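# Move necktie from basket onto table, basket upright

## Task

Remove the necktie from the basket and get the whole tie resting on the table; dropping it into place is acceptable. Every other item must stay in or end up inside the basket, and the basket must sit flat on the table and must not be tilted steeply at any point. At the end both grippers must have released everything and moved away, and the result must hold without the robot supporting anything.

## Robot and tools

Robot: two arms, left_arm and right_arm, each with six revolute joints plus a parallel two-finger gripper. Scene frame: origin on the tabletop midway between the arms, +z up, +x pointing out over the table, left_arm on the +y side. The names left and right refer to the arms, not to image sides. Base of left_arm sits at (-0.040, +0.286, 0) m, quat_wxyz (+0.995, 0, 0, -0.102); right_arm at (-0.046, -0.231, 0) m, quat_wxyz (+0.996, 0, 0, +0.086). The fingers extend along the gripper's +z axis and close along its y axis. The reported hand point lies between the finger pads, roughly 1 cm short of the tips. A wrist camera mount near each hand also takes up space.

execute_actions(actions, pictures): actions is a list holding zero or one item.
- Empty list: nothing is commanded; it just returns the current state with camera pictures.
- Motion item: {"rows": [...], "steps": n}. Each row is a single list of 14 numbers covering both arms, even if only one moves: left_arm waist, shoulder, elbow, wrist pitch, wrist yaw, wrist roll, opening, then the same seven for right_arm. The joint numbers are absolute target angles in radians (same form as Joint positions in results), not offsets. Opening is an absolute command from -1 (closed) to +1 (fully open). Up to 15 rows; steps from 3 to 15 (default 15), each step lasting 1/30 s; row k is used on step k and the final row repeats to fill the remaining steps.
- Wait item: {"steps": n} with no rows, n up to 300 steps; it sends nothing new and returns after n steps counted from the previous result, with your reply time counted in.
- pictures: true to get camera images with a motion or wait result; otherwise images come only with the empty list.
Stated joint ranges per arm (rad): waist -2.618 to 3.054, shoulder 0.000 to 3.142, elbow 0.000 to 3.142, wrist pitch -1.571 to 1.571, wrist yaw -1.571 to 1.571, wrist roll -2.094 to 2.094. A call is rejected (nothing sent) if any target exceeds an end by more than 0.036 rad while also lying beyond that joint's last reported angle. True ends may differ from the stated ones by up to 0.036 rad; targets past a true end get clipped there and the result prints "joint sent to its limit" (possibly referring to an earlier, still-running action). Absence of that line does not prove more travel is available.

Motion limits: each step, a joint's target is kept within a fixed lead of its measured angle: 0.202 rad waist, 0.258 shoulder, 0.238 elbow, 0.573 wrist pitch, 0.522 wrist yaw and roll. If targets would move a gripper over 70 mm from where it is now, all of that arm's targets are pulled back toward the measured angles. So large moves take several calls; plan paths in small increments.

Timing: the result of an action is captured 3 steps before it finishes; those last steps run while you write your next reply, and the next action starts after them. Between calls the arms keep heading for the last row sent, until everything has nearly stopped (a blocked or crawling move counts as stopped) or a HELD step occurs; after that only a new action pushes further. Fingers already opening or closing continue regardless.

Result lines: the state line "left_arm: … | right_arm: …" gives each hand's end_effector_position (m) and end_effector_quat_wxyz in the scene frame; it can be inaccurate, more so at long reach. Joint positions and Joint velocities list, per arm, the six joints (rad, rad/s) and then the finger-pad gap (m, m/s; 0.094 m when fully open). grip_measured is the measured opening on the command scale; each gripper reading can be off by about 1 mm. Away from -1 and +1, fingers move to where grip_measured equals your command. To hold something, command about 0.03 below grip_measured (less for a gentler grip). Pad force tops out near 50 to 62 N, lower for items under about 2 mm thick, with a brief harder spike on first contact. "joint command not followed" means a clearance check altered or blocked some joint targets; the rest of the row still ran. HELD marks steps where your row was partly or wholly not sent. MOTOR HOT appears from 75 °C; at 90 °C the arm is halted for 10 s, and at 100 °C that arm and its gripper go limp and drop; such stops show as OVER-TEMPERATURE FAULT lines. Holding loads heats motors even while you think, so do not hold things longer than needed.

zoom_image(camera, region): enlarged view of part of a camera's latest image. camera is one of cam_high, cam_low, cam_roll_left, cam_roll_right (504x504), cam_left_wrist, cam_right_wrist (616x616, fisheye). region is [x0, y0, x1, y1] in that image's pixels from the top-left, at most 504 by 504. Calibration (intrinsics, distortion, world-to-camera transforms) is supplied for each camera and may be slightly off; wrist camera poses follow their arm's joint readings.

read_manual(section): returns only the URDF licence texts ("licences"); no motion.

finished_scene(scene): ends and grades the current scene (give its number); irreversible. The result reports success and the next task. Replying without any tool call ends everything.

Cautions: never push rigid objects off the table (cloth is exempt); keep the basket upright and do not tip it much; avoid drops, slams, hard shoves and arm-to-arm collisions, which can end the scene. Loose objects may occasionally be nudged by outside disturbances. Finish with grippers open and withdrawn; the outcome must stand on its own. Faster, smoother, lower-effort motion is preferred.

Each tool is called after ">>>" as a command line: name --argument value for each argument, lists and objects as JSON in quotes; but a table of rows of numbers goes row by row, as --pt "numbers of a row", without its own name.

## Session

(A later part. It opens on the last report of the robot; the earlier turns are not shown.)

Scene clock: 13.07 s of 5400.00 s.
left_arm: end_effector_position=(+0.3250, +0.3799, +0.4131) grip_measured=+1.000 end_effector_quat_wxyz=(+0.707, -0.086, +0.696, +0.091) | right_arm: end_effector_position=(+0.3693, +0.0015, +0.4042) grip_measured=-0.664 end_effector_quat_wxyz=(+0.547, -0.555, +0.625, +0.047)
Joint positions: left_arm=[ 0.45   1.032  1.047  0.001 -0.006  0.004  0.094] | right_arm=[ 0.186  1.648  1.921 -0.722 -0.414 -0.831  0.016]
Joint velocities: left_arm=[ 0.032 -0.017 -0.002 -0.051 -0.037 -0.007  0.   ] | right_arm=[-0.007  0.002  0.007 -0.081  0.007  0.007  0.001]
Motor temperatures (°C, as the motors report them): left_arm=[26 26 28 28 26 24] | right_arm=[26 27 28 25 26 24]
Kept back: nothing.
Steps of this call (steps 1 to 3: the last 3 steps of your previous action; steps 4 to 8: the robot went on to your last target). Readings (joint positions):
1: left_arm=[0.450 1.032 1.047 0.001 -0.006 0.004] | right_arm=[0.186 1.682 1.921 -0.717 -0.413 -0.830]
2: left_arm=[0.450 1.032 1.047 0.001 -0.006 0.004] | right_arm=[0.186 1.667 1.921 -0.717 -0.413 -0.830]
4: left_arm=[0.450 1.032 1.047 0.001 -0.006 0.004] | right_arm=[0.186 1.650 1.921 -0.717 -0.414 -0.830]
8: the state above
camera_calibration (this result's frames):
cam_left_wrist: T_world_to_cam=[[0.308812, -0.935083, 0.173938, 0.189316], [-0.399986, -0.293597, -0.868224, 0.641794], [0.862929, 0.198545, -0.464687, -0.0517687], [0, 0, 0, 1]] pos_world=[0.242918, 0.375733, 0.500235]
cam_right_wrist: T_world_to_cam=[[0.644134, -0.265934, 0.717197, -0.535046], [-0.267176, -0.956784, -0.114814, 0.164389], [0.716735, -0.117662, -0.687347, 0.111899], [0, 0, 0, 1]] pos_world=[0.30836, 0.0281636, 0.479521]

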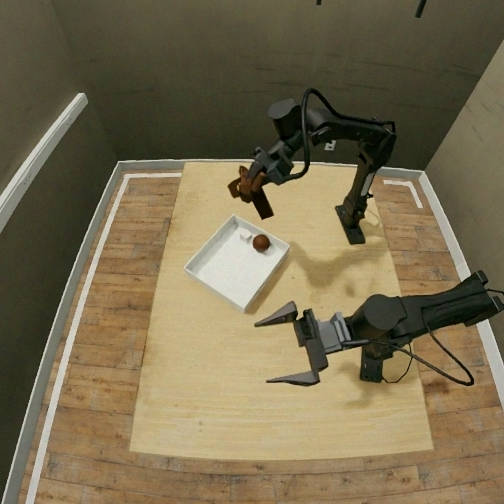

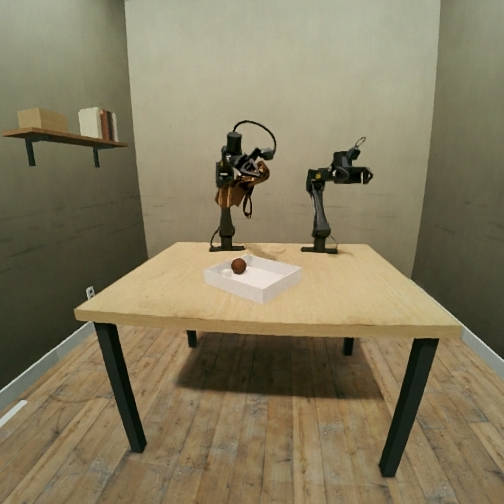

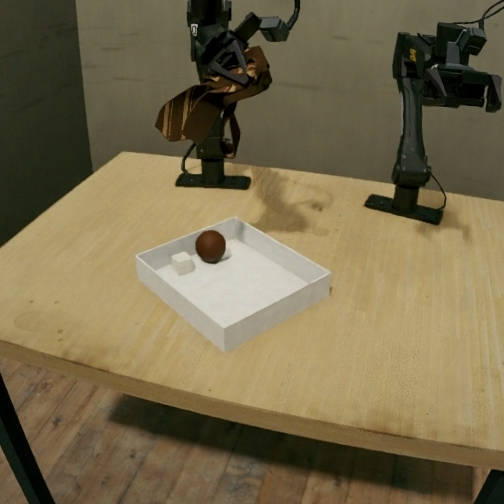

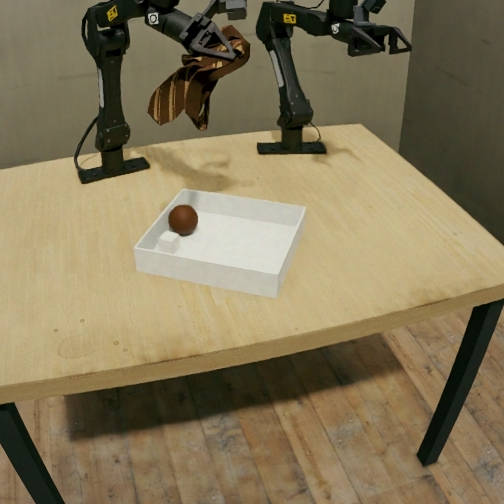

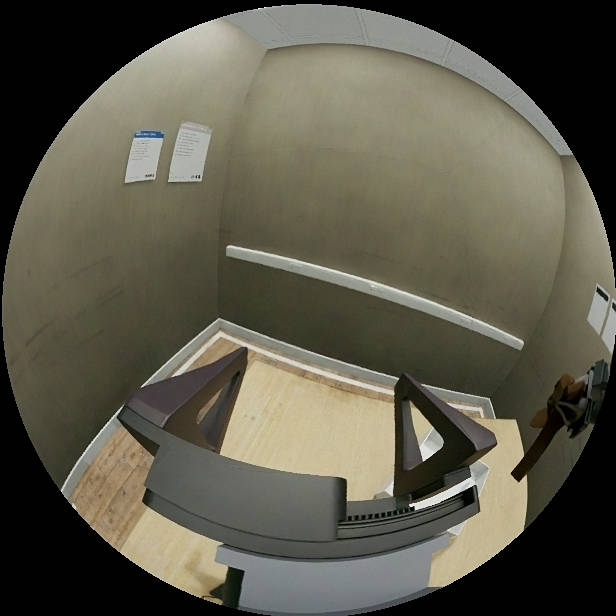

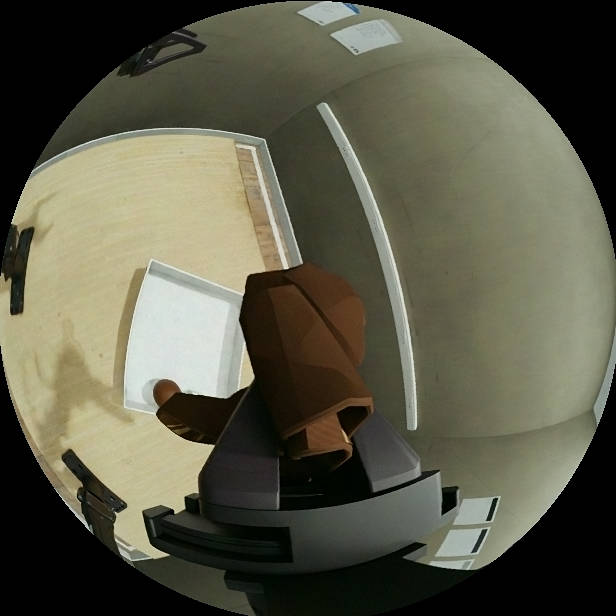

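>>> execute_actions --actions '[{"rows": [[0.45,1.032,1.047,0,0,0,1,0.182,1.65,1.92,-0.733,-0.418,-0.832,-0.72],[0.45,1.032,1.047,0,0,0,1,0.172,1.65,1.92,-0.733,-0.412,-0.825,-0.72],[0.45,1.032,1.047,0,0,0,1,0.156,1.65,1.92,-0.733,-0.403,-0.814,-0.72],[0.45,1.032,1.047,0,0,0,1,0.134,1.65,1.92,-0.733,-0.391,-0.798,-0.72],[0.45,1.032,1.047,0,0,0,1,0.108,1.65,1.92,-0.733,-0.376,-0.779,-0.72],[0.45,1.032,1.047,0,0,0,1,0.078,1.65,1.92,-0.733,-0.359,-0.757,-0.72],[0.45,1.032,1.047,0,0,0,1,0.043,1.65,1.92,-0.733,-0.34,-0.733,-0.72],[0.45,1.032,1.047,0,0,0,1,0.006,1.65,1.92,-0.733,-0.318,-0.706,-0.72],[0.45,1.032,1.047,0,0,0,1,-0.034,1.65,1.92,-0.733,-0.296,-0.677,-0.72],[0.45,1.032,1.047,0,0,0,1,-0.075,1.65,1.92,-0.733,-0.272,-0.647,-0.72],[0.45,1.032,1.047,0,0,0,1,-0.119,1.65,1.918,-0.733,-0.248,-0.615,-0.72],[0.45,1.032,1.047,0,0,0,1,-0.163,1.651,1.911,-0.734,-0.223,-0.584,-0.72],[0.45,1.032,1.047,0,0,0,1,-0.207,1.653,1.9,-0.735,-0.197,-0.551,-0.72],[0.45,1.032,1.047,0,0,0,1,-0.251,1.655,1.886,-0.736,-0.172,-0.52,-0.72],[0.45,1.032,1.047,0,0,0,1,-0.295,1.657,1.868,-0.737,-0.148,-0.488,-0.72]], "steps": 15}]'

>>> execute_actions --actions '[{"rows": [[0.45,1.032,1.047,0,0,0,1,-0.336,1.66,1.847,-0.739,-0.124,-0.458,-0.72],[0.45,1.032,1.047,0,0,0,1,-0.376,1.664,1.823,-0.741,-0.102,-0.429,-0.72],[0.45,1.032,1.047,0,0,0,1,-0.413,1.668,1.797,-0.744,-0.08,-0.402,-0.72],[0.45,1.032,1.047,0,0,0,1,-0.448,1.672,1.769,-0.746,-0.061,-0.378,-0.72],[0.45,1.032,1.047,0,0,0,1,-0.478,1.676,1.738,-0.749,-0.044,-0.356,-0.72],[0.45,1.032,1.047,0,0,0,1,-0.504,1.68,1.707,-0.751,-0.029,-0.337,-0.72],[0.45,1.032,1.047,0,0,0,1,-0.526,1.685,1.674,-0.754,-0.017,-0.321,-0.72],[0.45,1.032,1.047,0,0,0,1,-0.542,1.69,1.64,-0.757,-0.008,-0.31,-0.72],[0.45,1.032,1.047,0,0,0,1,-0.552,1.695,1.605,-0.76,-0.002,-0.303,-0.72],[0.45,1.032,1.047,0,0,0,1,-0.555,1.7,1.57,-0.763,0,-0.3,-0.72],[0.45,1.032,1.047,0,0,0,1,-0.555,1.705,1.535,-0.766,0,-0.3,-0.72],[0.45,1.032,1.047,0,0,0,1,-0.555,1.71,1.5,-0.769,0,-0.3,-0.72],[0.45,1.032,1.047,0,0,0,1,-0.555,1.715,1.466,-0.772,0,-0.3,-0.72],[0.45,1.032,1.047,0,0,0,1,-0.555,1.72,1.433,-0.775,0,-0.3,-0.72],[0.45,1.032,1.047,0,0,0,1,-0.555,1.724,1.402,-0.777,0,-0.3,-0.72]], "steps": 15}]'

>>> execute_actions --actions '[{"rows": [[0.45,1.032,1.047,0,0,0,1,-0.555,1.728,1.371,-0.78,0,-0.3,-0.72],[0.45,1.032,1.047,0,0,0,1,-0.555,1.732,1.343,-0.782,0,-0.3,-0.72],[0.45,1.032,1.047,0,0,0,1,-0.555,1.736,1.317,-0.785,0,-0.3,-0.72],[0.45,1.032,1.047,0,0,0,1,-0.555,1.74,1.293,-0.787,0,-0.3,-0.72],[0.45,1.032,1.047,0,0,0,1,-0.555,1.743,1.272,-0.789,0,-0.3,-0.72],[0.45,1.032,1.047,0,0,0,1,-0.555,1.745,1.254,-0.79,0,-0.3,-0.72],[0.45,1.032,1.047,0,0,0,1,-0.555,1.747,1.24,-0.791,0,-0.3,-0.72],[0.45,1.032,1.047,0,0,0,1,-0.555,1.749,1.229,-0.792,0,-0.3,-0.72],[0.45,1.032,1.047,0,0,0,1,-0.555,1.75,1.222,-0.793,0,-0.3,-0.72],[0.45,1.032,1.047,0,0,0,1,-0.555,1.75,1.22,-0.793,0,-0.3,-0.72]], "steps": 15}]' --pictures true

Scene clock: 14.87 s of 5400.00 s.
left_arm: end_effector_position=(+0.3250, +0.3799, +0.4131) grip_measured=+1.000 end_effector_quat_wxyz=(+0.707, -0.086, +0.696, +0.091) | right_arm: end_effector_position=(+0.4224, -0.1299, +0.4009) grip_measured=-0.664 end_effector_quat_wxyz=(+0.540, -0.401, +0.739, -0.029)
Joint positions: left_arm=[ 0.45   1.032  1.047  0.001 -0.006  0.004  0.094] | right_arm=[-0.077  1.648  1.921 -0.724 -0.316 -0.699  0.016]
Joint velocities: left_arm=[-0.002  0.002  0.007 -0.022 -0.022  0.066  0.   ] | right_arm=[-1.263 -0.007  0.007  0.037  0.608  0.667  0.   ]
Motor temperatures (°C, as the motors report them): left_arm=[26 26 28 28 26 24] | right_arm=[26 27 28 25 26 24]
Steps of this call (steps 1 to 30: the robot went on to your last target; steps 31 to 42: nothing new was sent; steps 43 to 54: the first 12 steps of this action). Readings (joint positions):
43: left_arm=[0.450 1.032 1.047 0.001 -0.006 0.004] | right_arm=[0.186 1.648 1.921 -0.724 -0.414 -0.831]
44: left_arm=[0.450 1.032 1.047 0.001 -0.006 0.004] | right_arm=[0.185 1.648 1.921 -0.724 -0.414 -0.831]
46: left_arm=[0.450 1.032 1.047 0.001 -0.006 0.004] | right_arm=[0.176 1.648 1.921 -0.724 -0.413 -0.827]
50: left_arm=[0.450 1.032 1.047 0.001 -0.006 0.004] | right_arm=[0.088 1.648 1.921 -0.724 -0.387 -0.785]
54: the state above

Scene clock: 15.37 s of 5400.00 s.
left_arm: end_effector_position=(+0.3250, +0.3799, +0.4131) grip_measured=+1.000 end_effector_quat_wxyz=(+0.707, -0.086, +0.696, +0.091) | right_arm: end_effector_position=(+0.3881, -0.4037, +0.2307) grip_measured=-0.664 end_effector_quat_wxyz=(+0.340, +0.014, +0.933, -0.120)
Joint positions: left_arm=[ 0.45   1.032  1.047  0.001 -0.006  0.004  0.094] | right_arm=[-0.561  1.685  1.579 -0.728 -0.023 -0.351  0.016]
Joint velocities: left_arm=[ 0.002  0.007 -0.007  0.037 -0.037 -0.051  0.   ] | right_arm=[-0.115  0.203 -1.082 -0.183  0.242  0.242  0.   ]
Motor temperatures (°C, as the motors report them): left_arm=[26 26 28 28 26 24] | right_arm=[26 27 28 25 26 24]
Steps of this call (steps 1 to 3: the last 3 steps of your previous action; steps 4 to 15: the first 12 steps of this action). Readings (joint positions):
4: left_arm=[0.450 1.032 1.047 0.001 -0.006 0.004] | right_arm=[-0.259 1.648 1.901 -0.718 -0.224 -0.590]
5: left_arm=[0.450 1.032 1.047 0.001 -0.006 0.004] | right_arm=[-0.302 1.648 1.885 -0.716 -0.201 -0.562]
7: left_arm=[0.450 1.032 1.047 0.001 -0.006 0.004] | right_arm=[-0.381 1.648 1.841 -0.715 -0.156 -0.508]
11: left_arm=[0.450 1.032 1.047 0.001 -0.006 0.004] | right_arm=[-0.504 1.658 1.724 -0.718 -0.077 -0.413]
15: the state above

Scene clock: 15.87 s of 5400.00 s.
left_arm: end_effector_position=(+0.3250, +0.3799, +0.4131) grip_measured=+1.000 end_effector_quat_wxyz=(+0.707, -0.086, +0.696, +0.091) | right_arm: end_effector_position=(+0.2995, -0.3715, +0.0705) grip_measured=-0.664 end_effector_quat_wxyz=(+0.123, +0.039, +0.991, -0.043)
Joint positions: left_arm=[ 0.45   1.032  1.047  0.001 -0.006  0.004  0.094] | right_arm=[-0.562  1.745  1.232 -0.796 -0.003 -0.31   0.016]
Joint velocities: left_arm=[-0.002  0.002 -0.032  0.037  0.022  0.022  0.   ] | right_arm=[-0.002  0.012 -0.017 -0.037  0.022 -0.007 -0.001]
Motor temperatures (°C, as the motors report them): left_arm=[26 26 28 28 26 24] | right_arm=[26 27 28 25 26 24]
Steps of this call (steps 1 to 3: the last 3 steps of your previous action; steps 4 to 15: the first 12 steps of this action). Readings (joint positions):
4: left_arm=[0.450 1.032 1.047 0.001 -0.006 0.004] | right_arm=[-0.562 1.718 1.436 -0.749 -0.010 -0.326]
5: left_arm=[0.450 1.032 1.047 0.001 -0.006 0.004] | right_arm=[-0.562 1.724 1.403 -0.755 -0.008 -0.323]
7: left_arm=[0.450 1.032 1.047 0.001 -0.006 0.004] | right_arm=[-0.562 1.734 1.345 -0.767 -0.006 -0.318]
11: left_arm=[0.450 1.032 1.047 0.001 -0.006 0.004] | right_arm=[-0.562 1.743 1.261 -0.785 -0.004 -0.313]
15: the state above
camera_calibration (this result's frames):
cam_left_wrist: T_world_to_cam=[[0.308812, -0.935083, 0.173938, 0.189316], [-0.399986, -0.293597, -0.868224, 0.641794], [0.862929, 0.198545, -0.464687, -0.0517687], [0, 0, 0, 1]] pos_world=[0.242918, 0.375733, 0.500235]
cam_right_wrist: T_world_to_cam=[[0.113846, -0.976776, 0.181513, -0.417379], [-0.811991, 0.0137926, 0.583507, 0.225028], [-0.57246, -0.213817, -0.791563, 0.246452], [0, 0, 0, 1]] pos_world=[0.371321, -0.358095, 0.139536]

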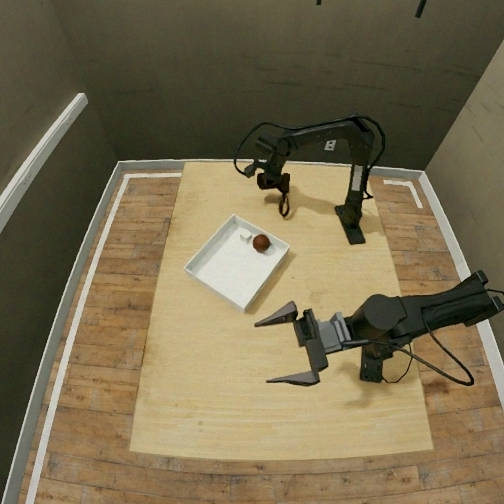

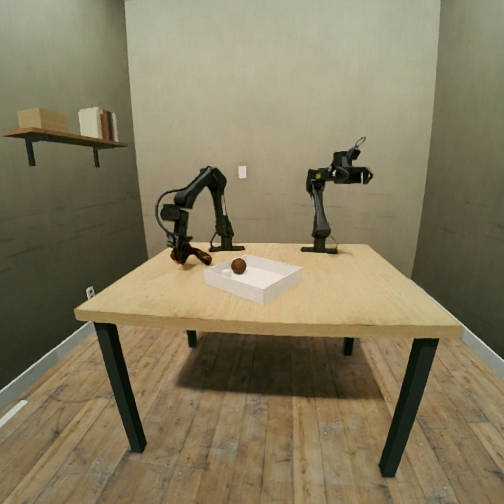

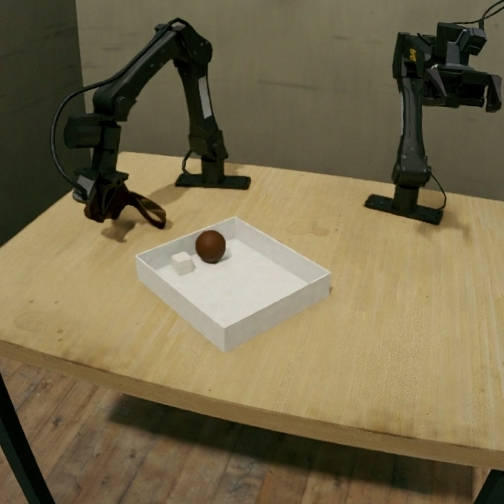

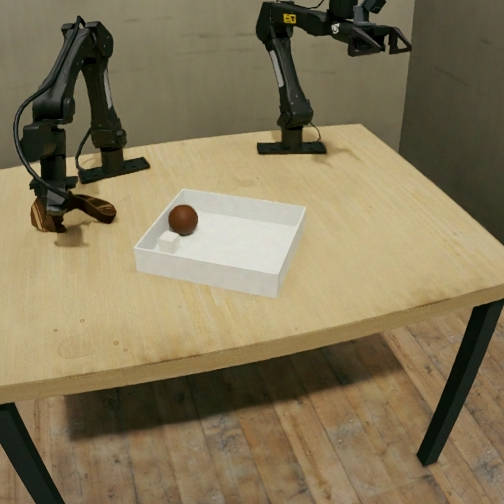

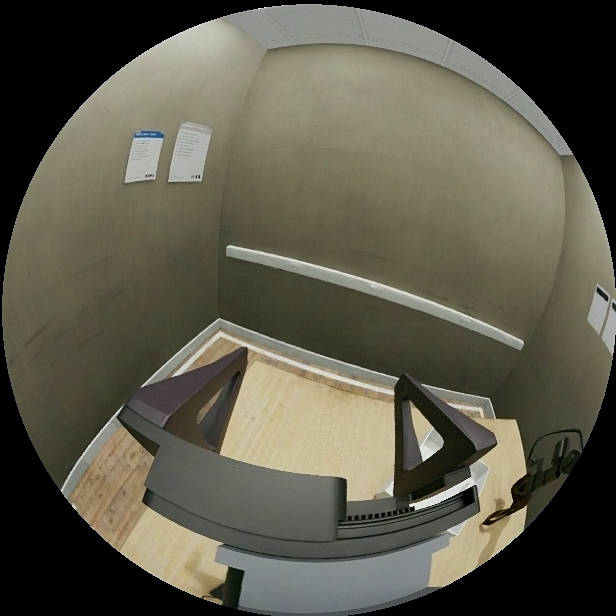

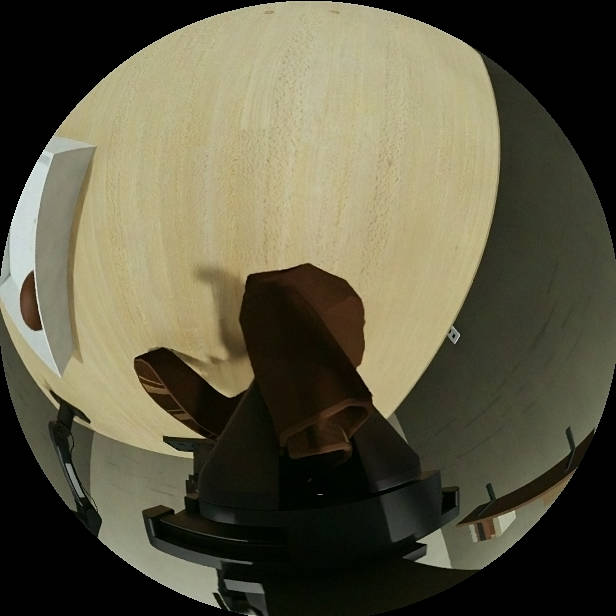

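>>> execute_actions --actions '[{"rows": [[0.45,1.032,1.047,0,0,0,1,-0.555,1.75,1.22,-0.793,0,-0.3,-0.6],[0.45,1.032,1.047,0,0,0,1,-0.555,1.75,1.22,-0.793,0,-0.3,-0.45],[0.45,1.032,1.047,0,0,0,1,-0.555,1.75,1.22,-0.793,0,-0.3,-0.3],[0.45,1.032,1.047,0,0,0,1,-0.555,1.75,1.22,-0.793,0,-0.3,-0.15],[0.45,1.032,1.047,0,0,0,1,-0.555,1.75,1.22,-0.793,0,-0.3,0.0],[0.45,1.032,1.047,0,0,0,1,-0.555,1.75,1.22,-0.793,0,-0.3,0.15],[0.45,1.032,1.047,0,0,0,1,-0.555,1.75,1.22,-0.793,0,-0.3,0.3],[0.45,1.032,1.047,0,0,0,1,-0.555,1.75,1.22,-0.793,0,-0.3,0.45],[0.45,1.032,1.047,0,0,0,1,-0.555,1.75,1.22,-0.793,0,-0.3,0.6],[0.45,1.032,1.047,0,0,0,1,-0.555,1.75,1.22,-0.793,0,-0.3,0.75],[0.45,1.032,1.047,0,0,0,1,-0.555,1.75,1.22,-0.793,0,-0.3,0.9],[0.45,1.032,1.047,0,0,0,1,-0.555,1.75,1.22,-0.793,0,-0.3,1]], "steps": 15}]'

>>> execute_actions --actions '[{"rows": [[0.45,1.032,1.047,0,0,0,1,-0.555,1.745,1.232,-0.798,0,-0.3,1],[0.45,1.032,1.047,0,0,0,1,-0.555,1.73,1.238,-0.813,0,-0.3,1],[0.45,1.032,1.047,0,0,0,1,-0.555,1.708,1.246,-0.835,0,-0.3,1],[0.45,1.032,1.047,0,0,0,1,-0.555,1.68,1.256,-0.864,0,-0.3,1],[0.45,1.032,1.047,0,0,0,1,-0.555,1.646,1.268,-0.898,0,-0.3,1],[0.45,1.032,1.047,0,0,0,1,-0.555,1.609,1.281,-0.936,0,-0.3,1],[0.45,1.032,1.047,0,0,0,1,-0.555,1.57,1.295,-0.976,0,-0.3,1],[0.45,1.032,1.047,0,0,0,1,-0.555,1.53,1.309,-1.017,0,-0.3,1],[0.45,1.032,1.047,0,0,0,1,-0.555,1.491,1.323,-1.057,0,-0.3,1],[0.45,1.032,1.047,0,0,0,1,-0.555,1.454,1.336,-1.095,0,-0.3,1],[0.45,1.032,1.047,0,0,0,1,-0.555,1.42,1.347,-1.129,0,-0.3,1],[0.45,1.032,1.047,0,0,0,1,-0.555,1.392,1.357,-1.158,0,-0.3,1],[0.45,1.032,1.047,0,0,0,1,-0.555,1.37,1.365,-1.18,0,-0.3,1],[0.45,1.032,1.047,0,0,0,1,-0.555,1.355,1.37,-1.195,0,-0.3,1],[0.45,1.032,1.047,0,0,0,1,-0.555,1.35,1.372,-1.2,0,-0.3,1]], "steps": 15}]'

>>> execute_actions --actions '[{"steps": 12}]' --pictures true

Scene clock: 25.27 s of 5400.00 s.
left_arm: end_effector_position=(+0.3250, +0.3799, +0.4131) grip_measured=+1.000 end_effector_quat_wxyz=(+0.707, -0.086, +0.696, +0.091) | right_arm: end_effector_position=(+0.2995, -0.3716, +0.0706) grip_measured=+0.952 end_effector_quat_wxyz=(+0.123, +0.040, +0.991, -0.043)
Joint positions: left_arm=[ 0.45   1.032  1.047  0.001 -0.006  0.004  0.094] | right_arm=[-0.562  1.745  1.232 -0.796 -0.002 -0.308  0.092]
Joint velocities: left_arm=[ 0.002  0.002 -0.007 -0.007 -0.066 -0.037  0.   ] | right_arm=[-0.007 -0.012  0.007  0.022 -0.007 -0.007  0.122]
Motor temperatures (°C, as the motors report them): left_arm=[26 26 28 29 26 24] | right_arm=[26 27 28 25 26 24]
Steps of this call (steps 1 to 3: the last 3 steps of your previous action; steps 4 to 15: the robot went on to your last target; steps 16 to 110: nothing new was sent; then 5.33 s passed at rest; steps 111 to 122: the first 12 steps of this action). Readings (joint positions):
111: left_arm=[0.450 1.032 1.047 0.001 -0.006 0.004] | right_arm=[-0.562 1.745 1.232 -0.796 -0.003 -0.308]
112: left_arm=[0.450 1.032 1.047 0.001 -0.006 0.004] | right_arm=[-0.562 1.745 1.232 -0.796 -0.003 -0.308]
114: left_arm=[0.450 1.032 1.047 0.001 -0.006 0.004] | right_arm=[-0.562 1.745 1.232 -0.796 -0.002 -0.308]
118: left_arm=[0.450 1.032 1.047 0.001 -0.006 0.004] | right_arm=[-0.562 1.745 1.232 -0.796 -0.002 -0.308]
122: the state above

Scene clock: 25.77 s of 5400.00 s.
left_arm: end_effector_position=(+0.3250, +0.3799, +0.4131) grip_measured=+1.000 end_effector_quat_wxyz=(+0.707, -0.086, +0.696, +0.091) | right_arm: end_effector_position=(+0.2707, -0.3598, +0.1693) grip_measured=+1.000 end_effector_quat_wxyz=(+0.182, +0.040, +0.980, -0.065)
Joint positions: left_arm=[ 0.45   1.032  1.047  0.001 -0.006  0.004  0.094] | right_arm=[-0.562  1.479  1.309 -1.011 -0.002 -0.308  0.094]
Joint velocities: left_arm=[-0.002 -0.022  0.017 -0.037 -0.022  0.007  0.   ] | right_arm=[-0.007 -1.267  0.549 -0.74  -0.022  0.051  0.   ]
Motor temperatures (°C, as the motors report them): left_arm=[26 26 28 30 26 24] | right_arm=[26 27 28 25 26 24]
Steps of this call (steps 1 to 3: the last 3 steps of your previous action; steps 4 to 15: the first 12 steps of this action). Readings (joint positions):
4: left_arm=[0.450 1.032 1.047 0.001 -0.006 0.004] | right_arm=[-0.562 1.745 1.232 -0.796 -0.002 -0.308]
5: left_arm=[0.450 1.032 1.047 0.001 -0.006 0.004] | right_arm=[-0.562 1.745 1.232 -0.796 -0.002 -0.308]
7: left_arm=[0.450 1.032 1.047 0.001 -0.006 0.004] | right_arm=[-0.562 1.739 1.232 -0.806 -0.002 -0.308]
11: left_arm=[0.450 1.032 1.047 0.001 -0.006 0.004] | right_arm=[-0.562 1.649 1.243 -0.894 -0.002 -0.308]
15: the state above

Scene clock: 26.17 s of 5400.00 s.
left_arm: end_effector_position=(+0.3250, +0.3799, +0.4131) grip_measured=+1.000 end_effector_quat_wxyz=(+0.707, -0.086, +0.696, +0.091) | right_arm: end_effector_position=(+0.2370, -0.3460, +0.2162) grip_measured=+1.000 end_effector_quat_wxyz=(+0.199, +0.040, +0.977, -0.071)
Joint positions: left_arm=[ 0.45   1.032  1.047  0.001 -0.006  0.004  0.094] | right_arm=[-0.562  1.339  1.367 -1.172 -0.002 -0.308  0.094]
Joint velocities: left_arm=[ 0.012 -0.007 -0.022 -0.051 -0.007  0.022  0.   ] | right_arm=[-0.022  0.002  0.007 -0.168 -0.007 -0.007  0.   ]
Motor temperatures (°C, as the motors report them): left_arm=[26 26 28 30 26 24] | right_arm=[26 27 28 25 26 24]
Kept back: nothing.
Steps of this call (steps 1 to 3: the last 3 steps of your previous action; steps 4 to 12: the robot went on to your last target). Readings (joint positions):
1: left_arm=[0.450 1.032 1.047 0.001 -0.006 0.004] | right_arm=[-0.562 1.437 1.326 -1.036 -0.002 -0.308]
2: left_arm=[0.450 1.032 1.047 0.001 -0.006 0.004] | right_arm=[-0.562 1.400 1.342 -1.059 -0.002 -0.308]
4: left_arm=[0.450 1.032 1.047 0.001 -0.006 0.004] | right_arm=[-0.562 1.349 1.362 -1.097 -0.002 -0.308]
8: left_arm=[0.450 1.032 1.047 0.001 -0.006 0.004] | right_arm=[-0.562 1.337 1.367 -1.148 -0.002 -0.308]
12: the state above
camera_calibration (this result's frames):
cam_left_wrist: T_world_to_cam=[[0.308812, -0.935083, 0.173938, 0.189316], [-0.399986, -0.293597, -0.868224, 0.641794], [0.862929, 0.198545, -0.464687, -0.0517687], [0, 0, 0, 1]] pos_world=[0.242918, 0.375733, 0.500235]
cam_right_wrist: T_world_to_cam=[[0.0778147, -0.96319, 0.257313, -0.414957], [-0.891308, 0.048424, 0.450806, 0.148459], [-0.446672, -0.264425, -0.85473, 0.297786], [0, 0, 0, 1]] pos_world=[0.297625, -0.328129, 0.294375]

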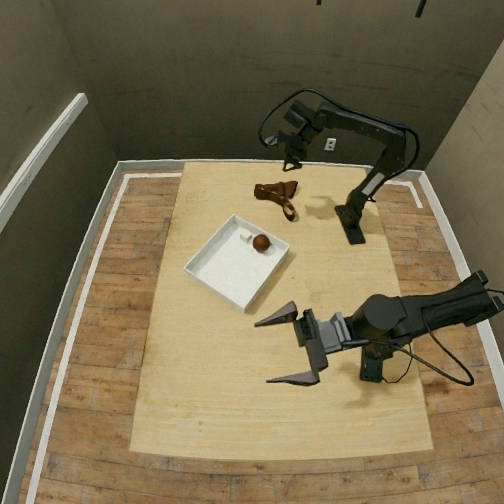

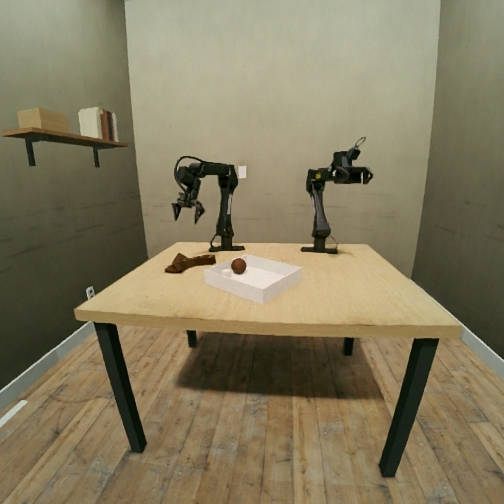

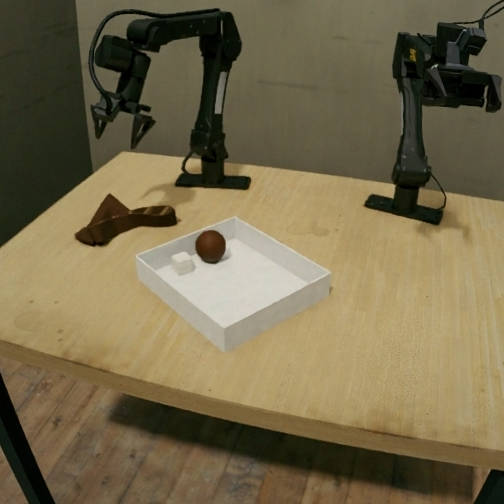

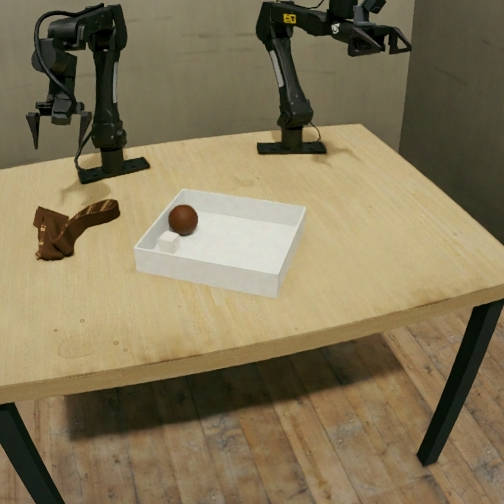

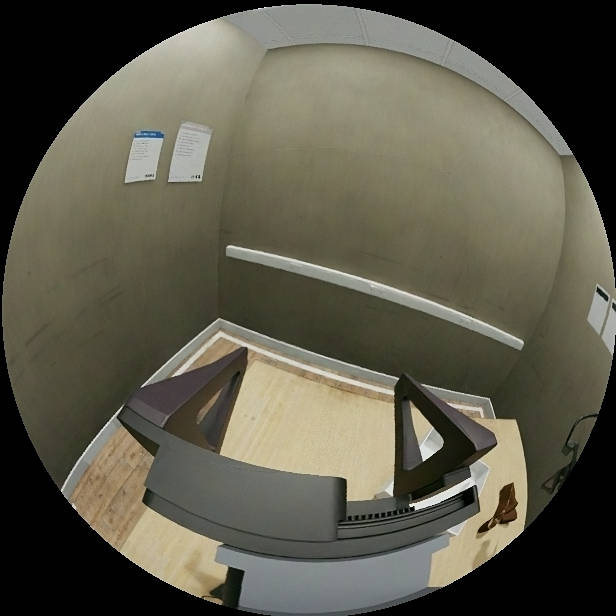

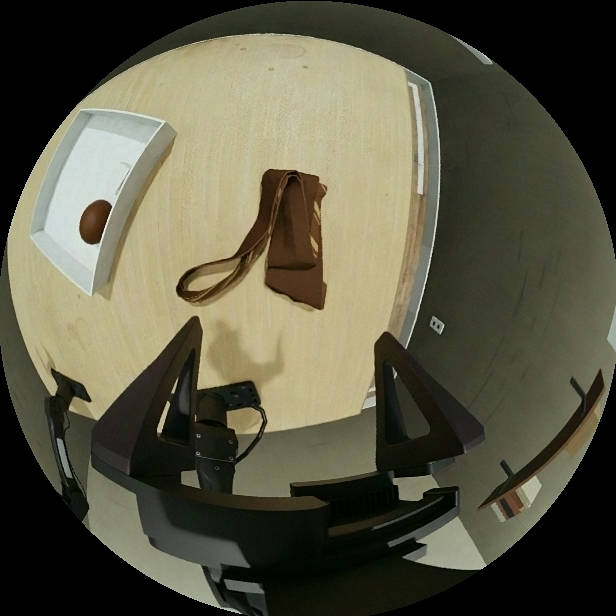

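>>> zoom_image --camera "cam_low" --region '[145, 230, 245, 290]'

>>> zoom_image --camera "cam_roll_right" --region '[10, 180, 150, 280]'

Region (145, 230, 245, 290) of cam_low's 504x504 image, scaled by 5.040, with more detail than that image has; it fills the top 302 rows of this view, and the rest is white.

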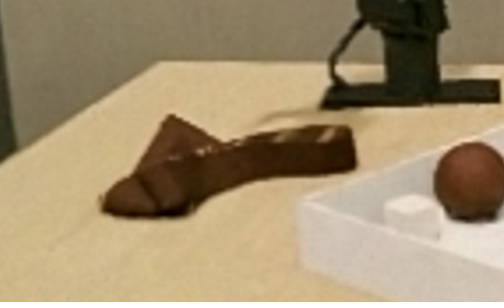

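Region (10, 180, 150, 280) of cam_roll_right's 504x504 image, scaled by 3.600, with more detail than that image has; it fills the top 360 rows of this view, and the rest is white.

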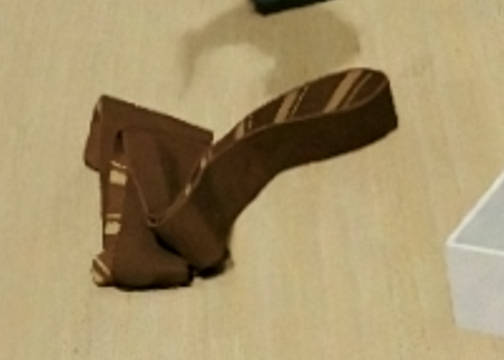

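>>> finished_scene --scene 1

The scene is finished: the task was done.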